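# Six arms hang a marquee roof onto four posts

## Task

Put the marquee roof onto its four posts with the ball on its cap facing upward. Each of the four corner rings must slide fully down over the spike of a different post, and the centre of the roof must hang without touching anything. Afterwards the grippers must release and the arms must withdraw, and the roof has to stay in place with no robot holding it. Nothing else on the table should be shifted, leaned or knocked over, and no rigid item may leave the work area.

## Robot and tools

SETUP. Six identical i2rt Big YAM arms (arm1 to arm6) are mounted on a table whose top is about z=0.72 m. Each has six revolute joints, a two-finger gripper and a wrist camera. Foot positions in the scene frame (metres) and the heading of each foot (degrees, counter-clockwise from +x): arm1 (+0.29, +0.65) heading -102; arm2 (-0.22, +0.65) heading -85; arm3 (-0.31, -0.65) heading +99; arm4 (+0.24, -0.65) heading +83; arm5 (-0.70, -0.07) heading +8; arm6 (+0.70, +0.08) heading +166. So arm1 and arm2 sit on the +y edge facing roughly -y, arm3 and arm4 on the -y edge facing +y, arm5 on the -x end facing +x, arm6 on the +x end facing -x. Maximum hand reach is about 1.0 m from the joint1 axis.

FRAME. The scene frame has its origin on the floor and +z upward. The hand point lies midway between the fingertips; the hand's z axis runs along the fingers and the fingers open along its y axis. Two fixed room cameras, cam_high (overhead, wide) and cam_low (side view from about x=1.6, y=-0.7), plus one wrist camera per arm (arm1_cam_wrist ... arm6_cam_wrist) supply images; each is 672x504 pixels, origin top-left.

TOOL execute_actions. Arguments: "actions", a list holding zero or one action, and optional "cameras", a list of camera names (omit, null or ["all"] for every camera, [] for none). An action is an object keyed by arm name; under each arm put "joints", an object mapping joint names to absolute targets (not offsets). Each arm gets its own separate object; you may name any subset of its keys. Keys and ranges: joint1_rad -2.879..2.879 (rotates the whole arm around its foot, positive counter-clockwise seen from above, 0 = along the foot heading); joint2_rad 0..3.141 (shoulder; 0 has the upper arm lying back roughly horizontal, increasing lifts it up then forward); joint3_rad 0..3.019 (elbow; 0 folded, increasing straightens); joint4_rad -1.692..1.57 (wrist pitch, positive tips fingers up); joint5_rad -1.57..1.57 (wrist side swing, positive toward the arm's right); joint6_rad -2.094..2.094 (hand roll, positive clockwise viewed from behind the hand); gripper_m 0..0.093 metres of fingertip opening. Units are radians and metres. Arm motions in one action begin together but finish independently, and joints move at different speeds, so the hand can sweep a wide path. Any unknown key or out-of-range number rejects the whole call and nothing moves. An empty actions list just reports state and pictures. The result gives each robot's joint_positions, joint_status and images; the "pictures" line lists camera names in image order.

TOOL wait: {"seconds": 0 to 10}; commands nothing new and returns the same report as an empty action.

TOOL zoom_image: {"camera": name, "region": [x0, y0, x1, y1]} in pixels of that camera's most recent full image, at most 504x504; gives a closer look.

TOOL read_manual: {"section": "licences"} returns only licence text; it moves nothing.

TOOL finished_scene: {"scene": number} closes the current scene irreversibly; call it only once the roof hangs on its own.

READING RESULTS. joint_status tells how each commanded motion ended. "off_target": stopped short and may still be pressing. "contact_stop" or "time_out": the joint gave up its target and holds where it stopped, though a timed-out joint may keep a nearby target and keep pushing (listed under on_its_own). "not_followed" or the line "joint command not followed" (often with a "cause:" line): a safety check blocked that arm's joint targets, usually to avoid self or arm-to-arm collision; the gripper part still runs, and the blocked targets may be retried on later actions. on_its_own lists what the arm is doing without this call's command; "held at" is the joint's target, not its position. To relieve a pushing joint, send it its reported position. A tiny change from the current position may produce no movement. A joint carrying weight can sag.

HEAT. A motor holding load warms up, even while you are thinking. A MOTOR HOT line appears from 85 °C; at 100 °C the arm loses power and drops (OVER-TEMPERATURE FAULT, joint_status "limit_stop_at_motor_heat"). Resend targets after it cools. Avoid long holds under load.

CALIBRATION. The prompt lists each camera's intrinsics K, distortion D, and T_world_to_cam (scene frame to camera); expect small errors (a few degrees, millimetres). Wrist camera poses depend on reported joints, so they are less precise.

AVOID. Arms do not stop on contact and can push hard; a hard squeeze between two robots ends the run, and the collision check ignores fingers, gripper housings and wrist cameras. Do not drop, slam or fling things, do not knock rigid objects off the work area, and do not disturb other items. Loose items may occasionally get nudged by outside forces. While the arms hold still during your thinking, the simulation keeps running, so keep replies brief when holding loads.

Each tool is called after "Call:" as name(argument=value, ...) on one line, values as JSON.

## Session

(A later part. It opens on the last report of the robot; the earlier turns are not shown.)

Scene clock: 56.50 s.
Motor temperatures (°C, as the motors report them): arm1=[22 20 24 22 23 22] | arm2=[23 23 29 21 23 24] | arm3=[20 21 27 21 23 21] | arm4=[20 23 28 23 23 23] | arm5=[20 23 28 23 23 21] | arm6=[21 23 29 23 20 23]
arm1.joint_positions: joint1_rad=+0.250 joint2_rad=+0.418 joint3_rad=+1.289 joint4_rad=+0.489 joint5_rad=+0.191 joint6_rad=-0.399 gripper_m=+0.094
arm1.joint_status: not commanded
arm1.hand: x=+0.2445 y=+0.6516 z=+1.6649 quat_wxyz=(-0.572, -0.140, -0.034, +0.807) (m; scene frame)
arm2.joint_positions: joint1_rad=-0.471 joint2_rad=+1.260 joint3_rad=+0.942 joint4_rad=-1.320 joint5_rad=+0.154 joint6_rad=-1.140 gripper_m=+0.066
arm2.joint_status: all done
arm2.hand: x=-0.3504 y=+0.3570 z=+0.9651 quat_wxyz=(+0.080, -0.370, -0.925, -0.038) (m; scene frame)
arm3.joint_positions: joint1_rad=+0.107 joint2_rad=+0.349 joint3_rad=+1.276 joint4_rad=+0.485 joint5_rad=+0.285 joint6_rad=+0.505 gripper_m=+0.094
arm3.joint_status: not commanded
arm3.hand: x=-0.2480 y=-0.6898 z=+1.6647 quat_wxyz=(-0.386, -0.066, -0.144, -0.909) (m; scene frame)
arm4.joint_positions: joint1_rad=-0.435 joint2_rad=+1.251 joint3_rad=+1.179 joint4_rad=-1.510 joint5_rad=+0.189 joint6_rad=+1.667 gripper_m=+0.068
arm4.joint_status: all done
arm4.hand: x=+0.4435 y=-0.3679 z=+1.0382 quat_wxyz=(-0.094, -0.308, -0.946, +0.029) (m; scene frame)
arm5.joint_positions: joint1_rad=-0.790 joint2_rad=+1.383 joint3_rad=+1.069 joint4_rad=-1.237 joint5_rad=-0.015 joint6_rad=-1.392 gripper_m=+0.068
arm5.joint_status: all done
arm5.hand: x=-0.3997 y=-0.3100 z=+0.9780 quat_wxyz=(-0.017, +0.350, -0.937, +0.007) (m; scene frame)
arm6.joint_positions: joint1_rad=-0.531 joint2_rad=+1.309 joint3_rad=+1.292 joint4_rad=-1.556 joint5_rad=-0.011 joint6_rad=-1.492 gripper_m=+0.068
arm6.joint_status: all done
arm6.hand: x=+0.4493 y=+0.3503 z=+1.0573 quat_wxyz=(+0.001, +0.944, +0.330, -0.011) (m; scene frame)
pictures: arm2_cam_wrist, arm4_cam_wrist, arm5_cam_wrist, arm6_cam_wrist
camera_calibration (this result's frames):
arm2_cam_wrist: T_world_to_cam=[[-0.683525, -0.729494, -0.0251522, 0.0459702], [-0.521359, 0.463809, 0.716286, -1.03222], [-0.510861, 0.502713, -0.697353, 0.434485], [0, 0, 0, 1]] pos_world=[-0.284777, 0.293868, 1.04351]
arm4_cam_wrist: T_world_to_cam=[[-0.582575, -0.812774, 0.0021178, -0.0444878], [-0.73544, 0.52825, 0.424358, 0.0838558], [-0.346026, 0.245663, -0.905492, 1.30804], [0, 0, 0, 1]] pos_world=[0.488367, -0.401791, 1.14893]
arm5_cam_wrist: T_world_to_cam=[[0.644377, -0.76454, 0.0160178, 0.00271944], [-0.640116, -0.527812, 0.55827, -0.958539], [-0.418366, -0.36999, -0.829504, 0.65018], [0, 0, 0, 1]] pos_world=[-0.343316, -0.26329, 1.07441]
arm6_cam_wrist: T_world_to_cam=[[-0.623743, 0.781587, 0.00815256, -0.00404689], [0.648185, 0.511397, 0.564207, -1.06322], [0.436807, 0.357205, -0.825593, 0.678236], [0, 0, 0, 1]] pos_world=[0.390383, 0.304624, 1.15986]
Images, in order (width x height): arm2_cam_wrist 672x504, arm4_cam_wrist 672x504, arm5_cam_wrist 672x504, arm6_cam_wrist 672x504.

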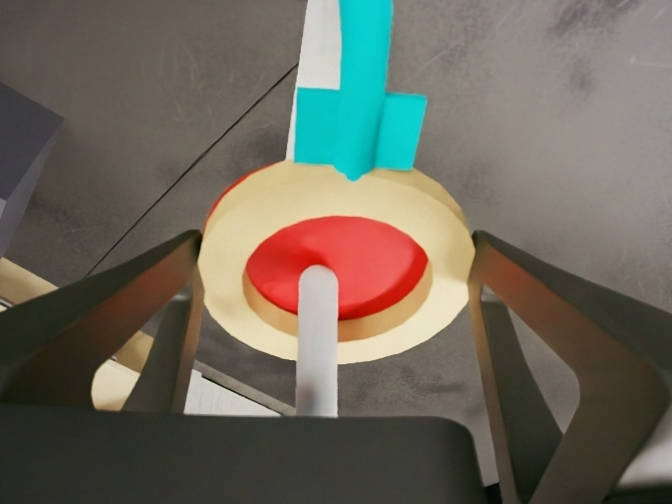

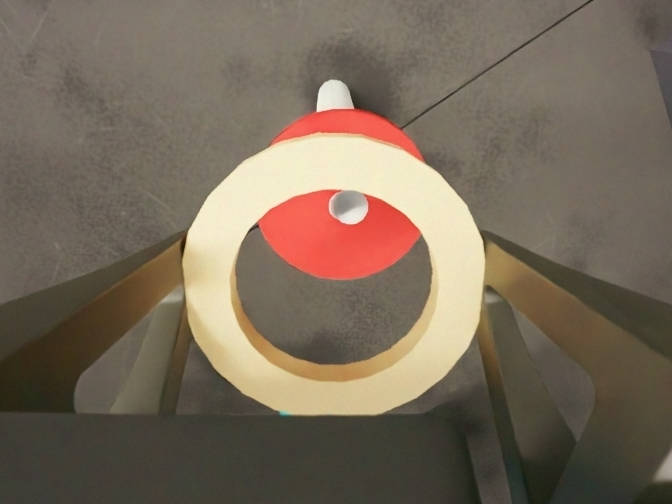

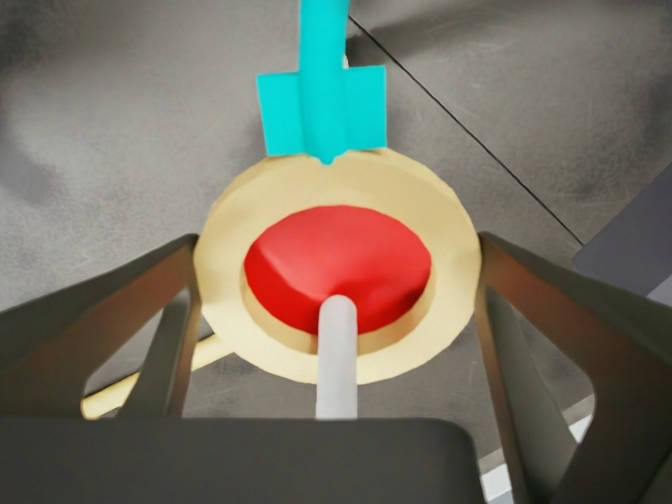

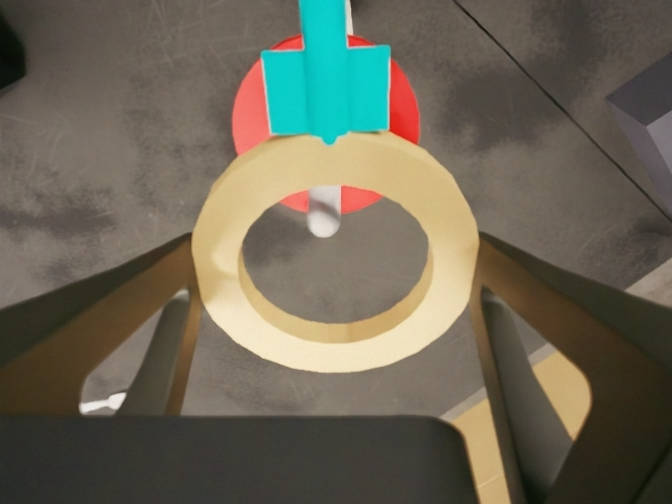

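Call:
execute_actions(actions=[{"arm2":{"joints":{"joint3_rad":0.93}},"arm5":{"joints":{"joint3_rad":1.045,"joint4_rad":-1.21}},"arm6":{"joints":{"joint3_rad":1.15,"joint4_rad":-1.4}},"arm4":{"joints":{"joint3_rad":1.03,"joint4_rad":-1.345}}}], cameras=["arm2_cam_wrist","arm4_cam_wrist","arm5_cam_wrist","arm6_cam_wrist","cam_low"])

Scene clock: 58.27 s.
Motor temperatures (°C, as the motors report them): arm1=[22 20 24 22 23 22] | arm2=[23 23 29 21 23 24] | arm3=[20 21 27 21 23 21] | arm4=[20 23 28 23 24 23] | arm5=[20 23 28 23 23 21] | arm6=[21 23 29 23 20 23]
arm1.joint_positions: joint1_rad=+0.250 joint2_rad=+0.418 joint3_rad=+1.289 joint4_rad=+0.489 joint5_rad=+0.191 joint6_rad=-0.399 gripper_m=+0.094
arm1.joint_status: not commanded
arm1.hand: x=+0.2445 y=+0.6516 z=+1.6649 quat_wxyz=(-0.572, -0.140, -0.034, +0.807) (m; scene frame)
arm2.joint_positions: joint1_rad=-0.471 joint2_rad=+1.260 joint3_rad=+0.941 joint4_rad=-1.319 joint5_rad=+0.154 joint6_rad=-1.140 gripper_m=+0.066
arm2.joint_status: all done
arm2.hand: x=-0.3503 y=+0.3572 z=+0.9648 quat_wxyz=(+0.080, -0.369, -0.925, -0.038) (m; scene frame)
arm3.joint_positions: joint1_rad=+0.107 joint2_rad=+0.349 joint3_rad=+1.276 joint4_rad=+0.485 joint5_rad=+0.285 joint6_rad=+0.505 gripper_m=+0.094
arm3.joint_status: not commanded
arm3.hand: x=-0.2480 y=-0.6898 z=+1.6647 quat_wxyz=(-0.386, -0.066, -0.144, -0.909) (m; scene frame)
arm4.joint_positions: joint1_rad=-0.435 joint2_rad=+1.257 joint3_rad=+1.039 joint4_rad=-1.356 joint5_rad=+0.189 joint6_rad=+1.668 gripper_m=+0.068
arm4.joint_status: all done
arm4.hand: x=+0.4418 y=-0.3715 z=+0.9835 quat_wxyz=(-0.095, -0.309, -0.946, +0.025) (m; scene frame)
arm5.joint_positions: joint1_rad=-0.790 joint2_rad=+1.383 joint3_rad=+1.060 joint4_rad=-1.218 joint5_rad=-0.015 joint6_rad=-1.392 gripper_m=+0.068
arm5.joint_status: all done
arm5.hand: x=-0.3983 y=-0.3110 z=+0.9751 quat_wxyz=(-0.019, +0.350, -0.936, +0.011) (m; scene frame)
arm6.joint_positions: joint1_rad=-0.531 joint2_rad=+1.313 joint3_rad=+1.144 joint4_rad=-1.412 joint5_rad=-0.011 joint6_rad=-1.494 gripper_m=+0.068
arm6.joint_status: all done
arm6.hand: x=+0.4526 y=+0.3460 z=+0.9996 quat_wxyz=(+0.005, +0.944, +0.331, -0.009) (m; scene frame)
pictures: arm2_cam_wrist, arm4_cam_wrist, arm5_cam_wrist, arm6_cam_wrist, cam_low
camera_calibration (this result's frames):
arm2_cam_wrist: T_world_to_cam=[[-0.683247, -0.72974, -0.0255679, 0.046722], [-0.521658, 0.463322, 0.716383, -1.03211], [-0.510927, 0.502804, -0.697238, 0.434074], [0, 0, 0, 1]] pos_world=[-0.284705, 0.29404, 1.04323]
arm4_cam_wrist: T_world_to_cam=[[-0.583129, -0.812354, -0.00639119, -0.0394616], [-0.736927, 0.525642, 0.425016, 0.106744], [-0.341904, 0.252549, -0.905163, 1.2592], [0, 0, 0, 1]] pos_world=[0.486179, -0.406177, 1.09416]
arm5_cam_wrist: T_world_to_cam=[[0.644134, -0.764441, 0.0268707, -0.00958719], [-0.644963, -0.523902, 0.556372, -0.955438], [-0.411236, -0.375709, -0.830499, 0.649928], [0, 0, 0, 1]] pos_world=[-0.342773, -0.263701, 1.0716]
arm6_cam_wrist: T_world_to_cam=[[-0.625024, 0.780605, -0.000182492, 0.0110245], [0.644135, 0.515885, 0.564759, -1.03081], [0.440948, 0.352871, -0.825256, 0.629989], [0, 0, 0, 1]] pos_world=[0.393076, 0.300867, 1.10206]
Images, in order (width x height): arm2_cam_wrist 672x504, arm4_cam_wrist 672x504, arm5_cam_wrist 672x504, arm6_cam_wrist 672x504, cam_low 672x504.

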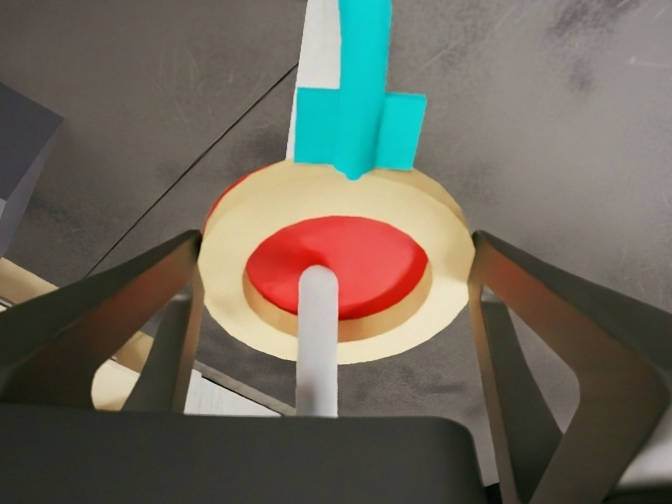

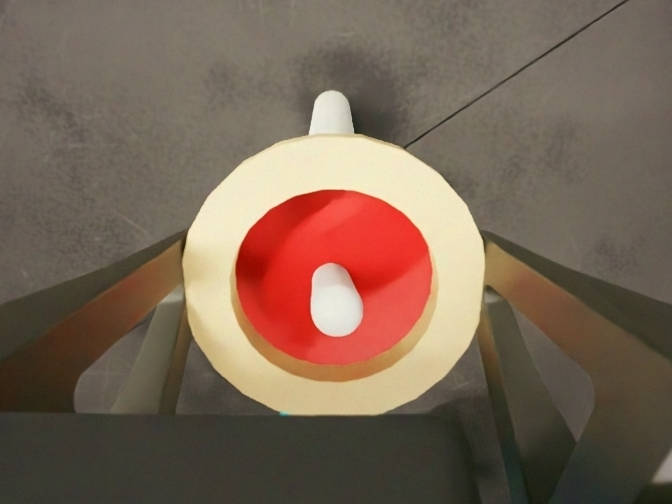

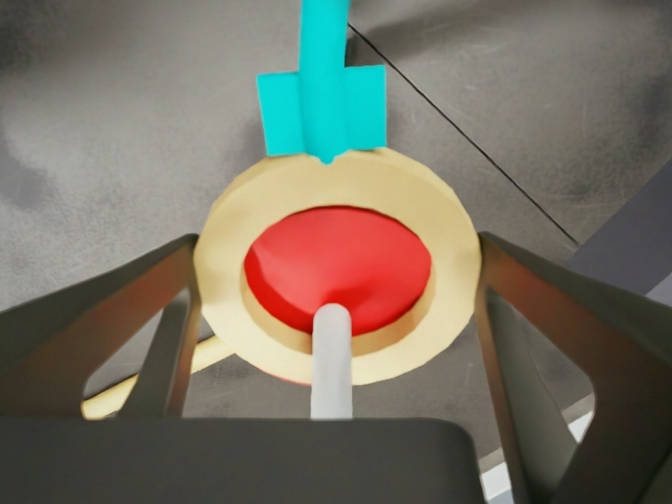

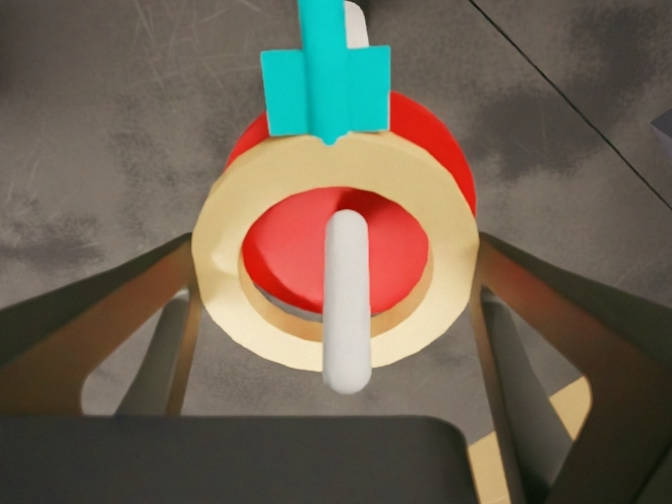

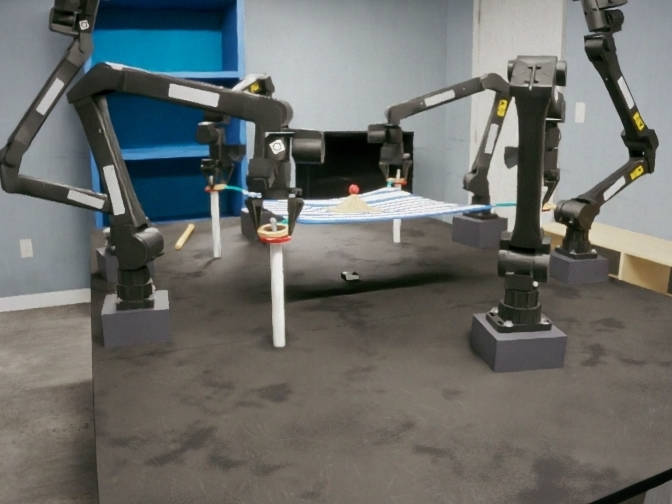

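Call:
execute_actions(actions=[{"arm2":{"joints":{"gripper_m":0.093}},"arm5":{"joints":{"gripper_m":0.093}},"arm6":{"joints":{"joint1_rad":-0.495,"joint2_rad":1.335,"joint4_rad":-1.38}},"arm4":{"joints":{"joint1_rad":-0.4,"joint2_rad":1.295,"joint4_rad":-1.345}}}], cameras=[])

Call:
execute_actions(actions=[{"arm4":{"joints":{"gripper_m":0.093}},"arm6":{"joints":{"gripper_m":0.093}}}], cameras=[])

Call:
execute_actions(actions=[{"arm2":{"joints":{"joint2_rad":1.21,"joint3_rad":1.14,"joint4_rad":-1.55}},"arm5":{"joints":{"joint2_rad":1.33,"joint3_rad":1.26,"joint4_rad":-1.46}},"arm6":{"joints":{"joint2_rad":1.31,"joint3_rad":1.38,"joint4_rad":-1.6}},"arm4":{"joints":{"joint2_rad":1.25,"joint3_rad":1.26,"joint4_rad":-1.56}}}], cameras=["arm2_cam_wrist","arm4_cam_wrist","arm5_cam_wrist","arm6_cam_wrist","cam_low"])

Scene clock: 61.10 s.
Motor temperatures (°C, as the motors report them): arm1=[22 20 24 22 23 22] | arm2=[23 23 29 21 23 24] | arm3=[20 21 27 21 23 21] | arm4=[20 23 28 23 24 23] | arm5=[20 23 28 23 23 21] | arm6=[21 23 29 23 20 23]
arm1.joint_positions: joint1_rad=+0.250 joint2_rad=+0.418 joint3_rad=+1.289 joint4_rad=+0.489 joint5_rad=+0.191 joint6_rad=-0.399 gripper_m=+0.094
arm1.joint_status: not commanded
arm1.hand: x=+0.2445 y=+0.6516 z=+1.6649 quat_wxyz=(-0.572, -0.140, -0.034, +0.807) (m; scene frame)
arm2.joint_positions: joint1_rad=-0.471 joint2_rad=+1.260 joint3_rad=+0.927 joint4_rad=-1.319 joint5_rad=+0.156 joint6_rad=-1.140 gripper_m=+0.093
arm2.joint_status: all done
arm2.hand: x=-0.3489 y=+0.3621 z=+0.9600 quat_wxyz=(+0.081, -0.369, -0.925, -0.045) (m; scene frame)
arm3.joint_positions: joint1_rad=+0.107 joint2_rad=+0.349 joint3_rad=+1.276 joint4_rad=+0.485 joint5_rad=+0.285 joint6_rad=+0.505 gripper_m=+0.094
arm3.joint_status: not commanded
arm3.hand: x=-0.2480 y=-0.6898 z=+1.6647 quat_wxyz=(-0.386, -0.066, -0.144, -0.909) (m; scene frame)
arm4.joint_positions: joint1_rad=-0.404 joint2_rad=+1.281 joint3_rad=+1.039 joint4_rad=-1.356 joint5_rad=+0.196 joint6_rad=+1.668 gripper_m=+0.068
arm4.joint_status: all done
arm4.hand: x=+0.4345 y=-0.3647 z=+0.9759 quat_wxyz=(-0.096, -0.293, -0.951, +0.036) (m; scene frame)
arm5.joint_positions: joint1_rad=-0.791 joint2_rad=+1.383 joint3_rad=+1.060 joint4_rad=-1.218 joint5_rad=-0.005 joint6_rad=-1.393 gripper_m=+0.093
arm5.joint_status: all done
arm5.hand: x=-0.3994 y=-0.3124 z=+0.9750 quat_wxyz=(-0.015, +0.350, -0.936, +0.014) (m; scene frame)
arm6.joint_positions: joint1_rad=-0.493 joint2_rad=+1.317 joint3_rad=+1.144 joint4_rad=-1.390 joint5_rad=-0.008 joint6_rad=-1.494 gripper_m=+0.068
arm6.joint_status: all done
arm6.hand: x=+0.4390 y=+0.3406 z=+0.9985 quat_wxyz=(-0.004, +0.937, +0.349, -0.012) (m; scene frame)
pictures: none
No camera images: the call's "cameras" was empty. Leave "cameras" out to get every camera's image.

Scene clock: 61.73 s.
Motor temperatures (°C, as the motors report them): arm1=[22 20 24 22 23 22] | arm2=[23 23 29 21 23 24] | arm3=[20 21 27 21 23 21] | arm4=[20 23 28 23 24 23] | arm5=[20 23 28 23 23 21] | arm6=[21 23 29 23 20 23]
arm1.joint_positions: joint1_rad=+0.250 joint2_rad=+0.418 joint3_rad=+1.289 joint4_rad=+0.489 joint5_rad=+0.191 joint6_rad=-0.399 gripper_m=+0.094
arm1.joint_status: not commanded
arm1.hand: x=+0.2445 y=+0.6516 z=+1.6649 quat_wxyz=(-0.572, -0.140, -0.034, +0.807) (m; scene frame)
arm2.joint_positions: joint1_rad=-0.471 joint2_rad=+1.260 joint3_rad=+0.927 joint4_rad=-1.319 joint5_rad=+0.156 joint6_rad=-1.140 gripper_m=+0.093
arm2.joint_status: not commanded
arm2.hand: x=-0.3489 y=+0.3621 z=+0.9600 quat_wxyz=(+0.081, -0.369, -0.925, -0.045) (m; scene frame)
arm3.joint_positions: joint1_rad=+0.107 joint2_rad=+0.349 joint3_rad=+1.276 joint4_rad=+0.485 joint5_rad=+0.285 joint6_rad=+0.505 gripper_m=+0.094
arm3.joint_status: not commanded
arm3.hand: x=-0.2480 y=-0.6898 z=+1.6647 quat_wxyz=(-0.386, -0.066, -0.144, -0.909) (m; scene frame)
arm4.joint_positions: joint1_rad=-0.404 joint2_rad=+1.281 joint3_rad=+1.039 joint4_rad=-1.356 joint5_rad=+0.197 joint6_rad=+1.668 gripper_m=+0.093
arm4.joint_status: all done
arm4.hand: x=+0.4347 y=-0.3648 z=+0.9759 quat_wxyz=(-0.096, -0.293, -0.951, +0.036) (m; scene frame)
arm5.joint_positions: joint1_rad=-0.791 joint2_rad=+1.383 joint3_rad=+1.060 joint4_rad=-1.218 joint5_rad=-0.005 joint6_rad=-1.393 gripper_m=+0.093
arm5.joint_status: not commanded
arm5.hand: x=-0.3994 y=-0.3124 z=+0.9750 quat_wxyz=(-0.015, +0.350, -0.936, +0.014) (m; scene frame)
arm6.joint_positions: joint1_rad=-0.493 joint2_rad=+1.324 joint3_rad=+1.144 joint4_rad=-1.390 joint5_rad=-0.003 joint6_rad=-1.494 gripper_m=+0.093
arm6.joint_status: all done
arm6.hand: x=+0.4391 y=+0.3415 z=+0.9961 quat_wxyz=(-0.002, +0.937, +0.349, -0.008) (m; scene frame)
pictures: none
No camera images: the call's "cameras" was empty. Leave "cameras" out to get every camera's image.

Scene clock: 62.77 s.
Motor temperatures (°C, as the motors report them): arm1=[22 20 24 22 23 22] | arm2=[23 23 29 21 23 24] | arm3=[20 21 27 21 23 21] | arm4=[20 23 28 23 24 23] | arm5=[20 23 28 23 23 21] | arm6=[21 23 29 23 20 23]
arm1.joint_positions: joint1_rad=+0.250 joint2_rad=+0.418 joint3_rad=+1.289 joint4_rad=+0.489 joint5_rad=+0.191 joint6_rad=-0.399 gripper_m=+0.094
arm1.joint_status: not commanded
arm1.hand: x=+0.2445 y=+0.6516 z=+1.6649 quat_wxyz=(-0.572, -0.140, -0.034, +0.807) (m; scene frame)
arm2.joint_positions: joint1_rad=-0.471 joint2_rad=+1.212 joint3_rad=+1.110 joint4_rad=-1.538 joint5_rad=+0.156 joint6_rad=-1.140 gripper_m=+0.093
arm2.joint_status: all done
arm2.hand: x=-0.3504 y=+0.3574 z=+1.0427 quat_wxyz=(+0.081, -0.369, -0.925, -0.040) (m; scene frame)
arm3.joint_positions: joint1_rad=+0.107 joint2_rad=+0.349 joint3_rad=+1.276 joint4_rad=+0.485 joint5_rad=+0.285 joint6_rad=+0.505 gripper_m=+0.094
arm3.joint_status: not commanded
arm3.hand: x=-0.2480 y=-0.6898 z=+1.6647 quat_wxyz=(-0.386, -0.066, -0.144, -0.909) (m; scene frame)
arm4.joint_positions: joint1_rad=-0.404 joint2_rad=+1.248 joint3_rad=+1.216 joint4_rad=-1.545 joint5_rad=+0.198 joint6_rad=+1.668 gripper_m=+0.093
arm4.joint_status: all done
arm4.hand: x=+0.4360 y=-0.3615 z=+1.0536 quat_wxyz=(-0.099, -0.294, -0.950, +0.026) (m; scene frame)
arm5.joint_positions: joint1_rad=-0.791 joint2_rad=+1.328 joint3_rad=+1.222 joint4_rad=-1.444 joint5_rad=-0.005 joint6_rad=-1.394 gripper_m=+0.093
arm5.joint_status: all done
arm5.hand: x=-0.4049 y=-0.3089 z=+1.0548 quat_wxyz=(-0.013, +0.351, -0.936, +0.010) (m; scene frame)
arm6.joint_positions: joint1_rad=-0.493 joint2_rad=+1.307 joint3_rad=+1.341 joint4_rad=-1.590 joint5_rad=-0.003 joint6_rad=-1.494 gripper_m=+0.093
arm6.joint_status: all done
arm6.hand: x=+0.4383 y=+0.3435 z=+1.0767 quat_wxyz=(-0.008, +0.937, +0.349, -0.011) (m; scene frame)
pictures: arm2_cam_wrist, arm4_cam_wrist, arm5_cam_wrist, arm6_cam_wrist, cam_low
camera_calibration (this result's frames):
arm2_cam_wrist: T_world_to_cam=[[-0.683155, -0.729765, -0.0272399, 0.0505913], [-0.521076, 0.460982, 0.718315, -1.08903], [-0.511644, 0.504914, -0.695185, 0.485056], [0, 0, 0, 1]] pos_world=[-0.284732, 0.294033, 1.12085]
arm4_cam_wrist: T_world_to_cam=[[-0.557046, -0.830473, -0.00386891, -0.0548203], [-0.755613, 0.504889, 0.417297, 0.0762417], [-0.3446, 0.235377, -0.908762, 1.31696], [0, 0, 0, 1]] pos_world=[0.480898, -0.394003, 1.16478]
arm5_cam_wrist: T_world_to_cam=[[0.645397, -0.763598, 0.019524, 0.00266831], [-0.636514, -0.523503, 0.566387, -1.00998], [-0.422271, -0.377971, -0.823908, 0.70216], [0, 0, 0, 1]] pos_world=[-0.348087, -0.261294, 1.1505]
arm6_cam_wrist: T_world_to_cam=[[-0.65394, 0.756128, 0.0251703, -0.00215467], [0.630816, 0.526593, 0.569887, -1.06723], [0.417653, 0.38855, -0.821337, 0.694487], [0, 0, 0, 1]] pos_world=[0.381765, 0.293785, 1.17867]
Images, in order (width x height): arm2_cam_wrist 672x504, arm4_cam_wrist 672x504, arm5_cam_wrist 672x504, arm6_cam_wrist 672x504, cam_low 672x504.

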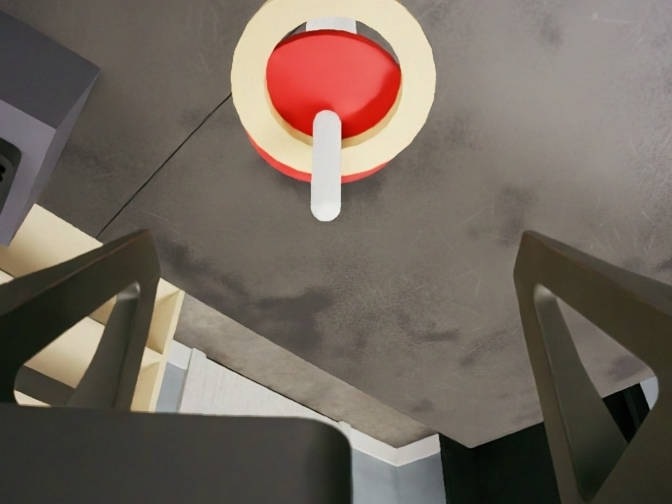

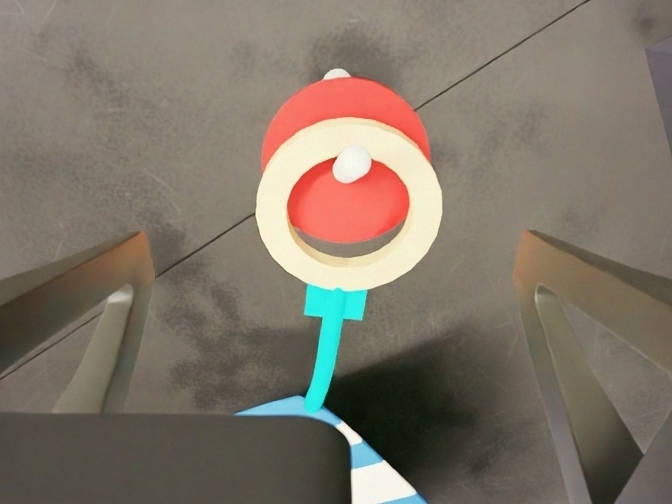

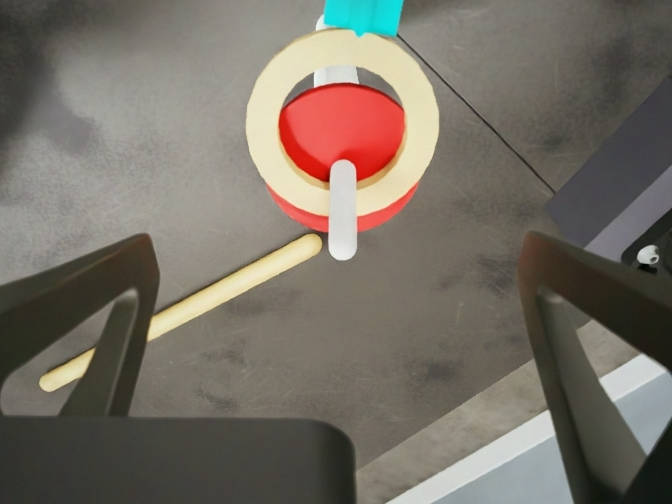

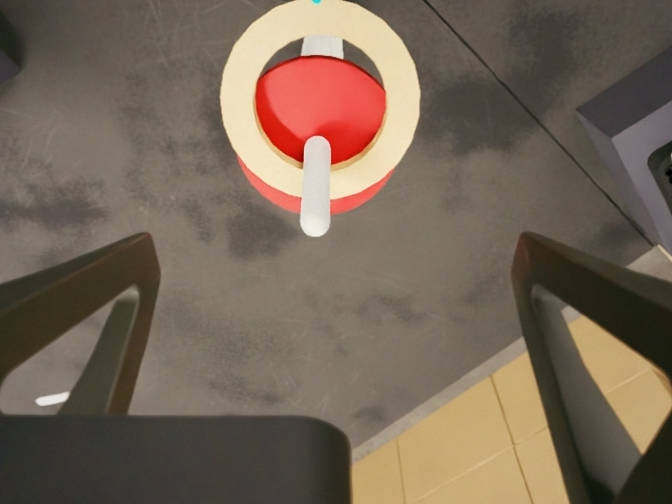

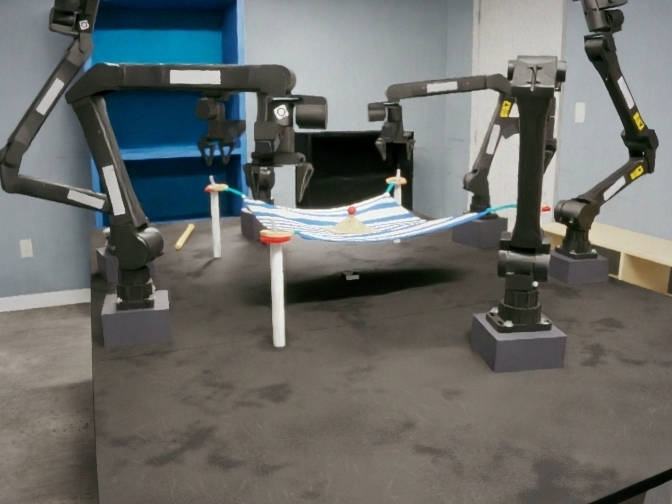

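Call:
execute_actions(actions=[{"arm2":{"joints":{"joint2_rad":0.6}},"arm5":{"joints":{"joint2_rad":0.6}},"arm6":{"joints":{"joint2_rad":0.6}},"arm4":{"joints":{"joint2_rad":0.6}}}], cameras=["cam_low"])

Call:
finished_scene(scene=1)

Scene clock: 65.00 s.
Motor temperatures (°C, as the motors report them): arm1=[22 20 24 22 23 22] | arm2=[23 23 29 21 23 24] | arm3=[20 21 27 21 23 21] | arm4=[20 23 28 23 24 23] | arm5=[20 23 29 23 23 21] | arm6=[21 23 29 23 20 23]
arm1.joint_positions: joint1_rad=+0.250 joint2_rad=+0.418 joint3_rad=+1.289 joint4_rad=+0.489 joint5_rad=+0.191 joint6_rad=-0.399 gripper_m=+0.094
arm1.joint_status: not commanded
arm1.hand: x=+0.2445 y=+0.6516 z=+1.6649 quat_wxyz=(-0.572, -0.140, -0.034, +0.807) (m; scene frame)
arm2.joint_positions: joint1_rad=-0.471 joint2_rad=+0.591 joint3_rad=+1.110 joint4_rad=-1.541 joint5_rad=+0.156 joint6_rad=-1.140 gripper_m=+0.093
arm2.joint_status: all done
arm2.hand: x=-0.3143 y=+0.4601 z=+1.1971 quat_wxyz=(+0.064, -0.378, -0.885, +0.265) (m; scene frame)
arm3.joint_positions: joint1_rad=+0.107 joint2_rad=+0.349 joint3_rad=+1.276 joint4_rad=+0.485 joint5_rad=+0.285 joint6_rad=+0.505 gripper_m=+0.094
arm3.joint_status: not commanded
arm3.hand: x=-0.2480 y=-0.6898 z=+1.6647 quat_wxyz=(-0.386, -0.066, -0.144, -0.909) (m; scene frame)
arm4.joint_positions: joint1_rad=-0.404 joint2_rad=+0.592 joint3_rad=+1.225 joint4_rad=-1.546 joint5_rad=+0.198 joint6_rad=+1.668 gripper_m=+0.093
arm4.joint_status: all done
arm4.hand: x=+0.3658 y=-0.4869 z=+1.2299 quat_wxyz=(-0.159, -0.308, -0.891, -0.293) (m; scene frame)
arm5.joint_positions: joint1_rad=-0.791 joint2_rad=+0.592 joint3_rad=+1.231 joint4_rad=-1.444 joint5_rad=-0.005 joint6_rad=-1.394 gripper_m=+0.093
arm5.joint_status: all done
arm5.hand: x=-0.5316 y=-0.2090 z=+1.2740 quat_wxyz=(-0.197, +0.324, -0.867, +0.323) (m; scene frame)
arm6.joint_positions: joint1_rad=-0.493 joint2_rad=+0.596 joint3_rad=+1.358 joint4_rad=-1.594 joint5_rad=-0.003 joint6_rad=-1.494 gripper_m=+0.093
arm6.joint_status: all done
arm6.hand: x=+0.5727 y=+0.2129 z=+1.2754 quat_wxyz=(-0.330, +0.873, +0.323, -0.159) (m; scene frame)
pictures: cam_low
Images, in order (width x height): cam_low 672x504.

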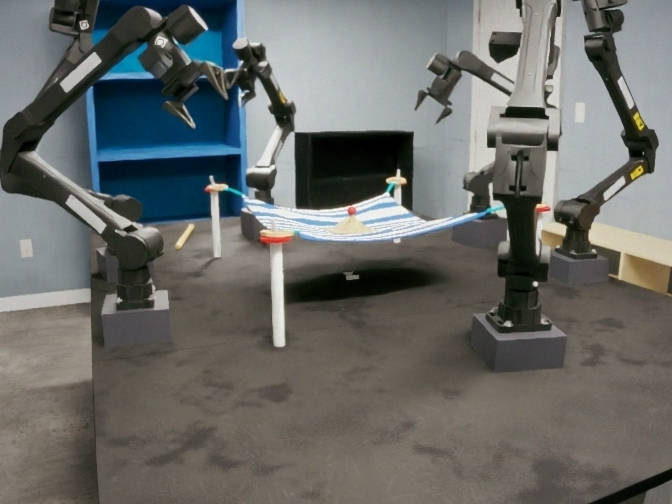

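The scene is finished: the task was done.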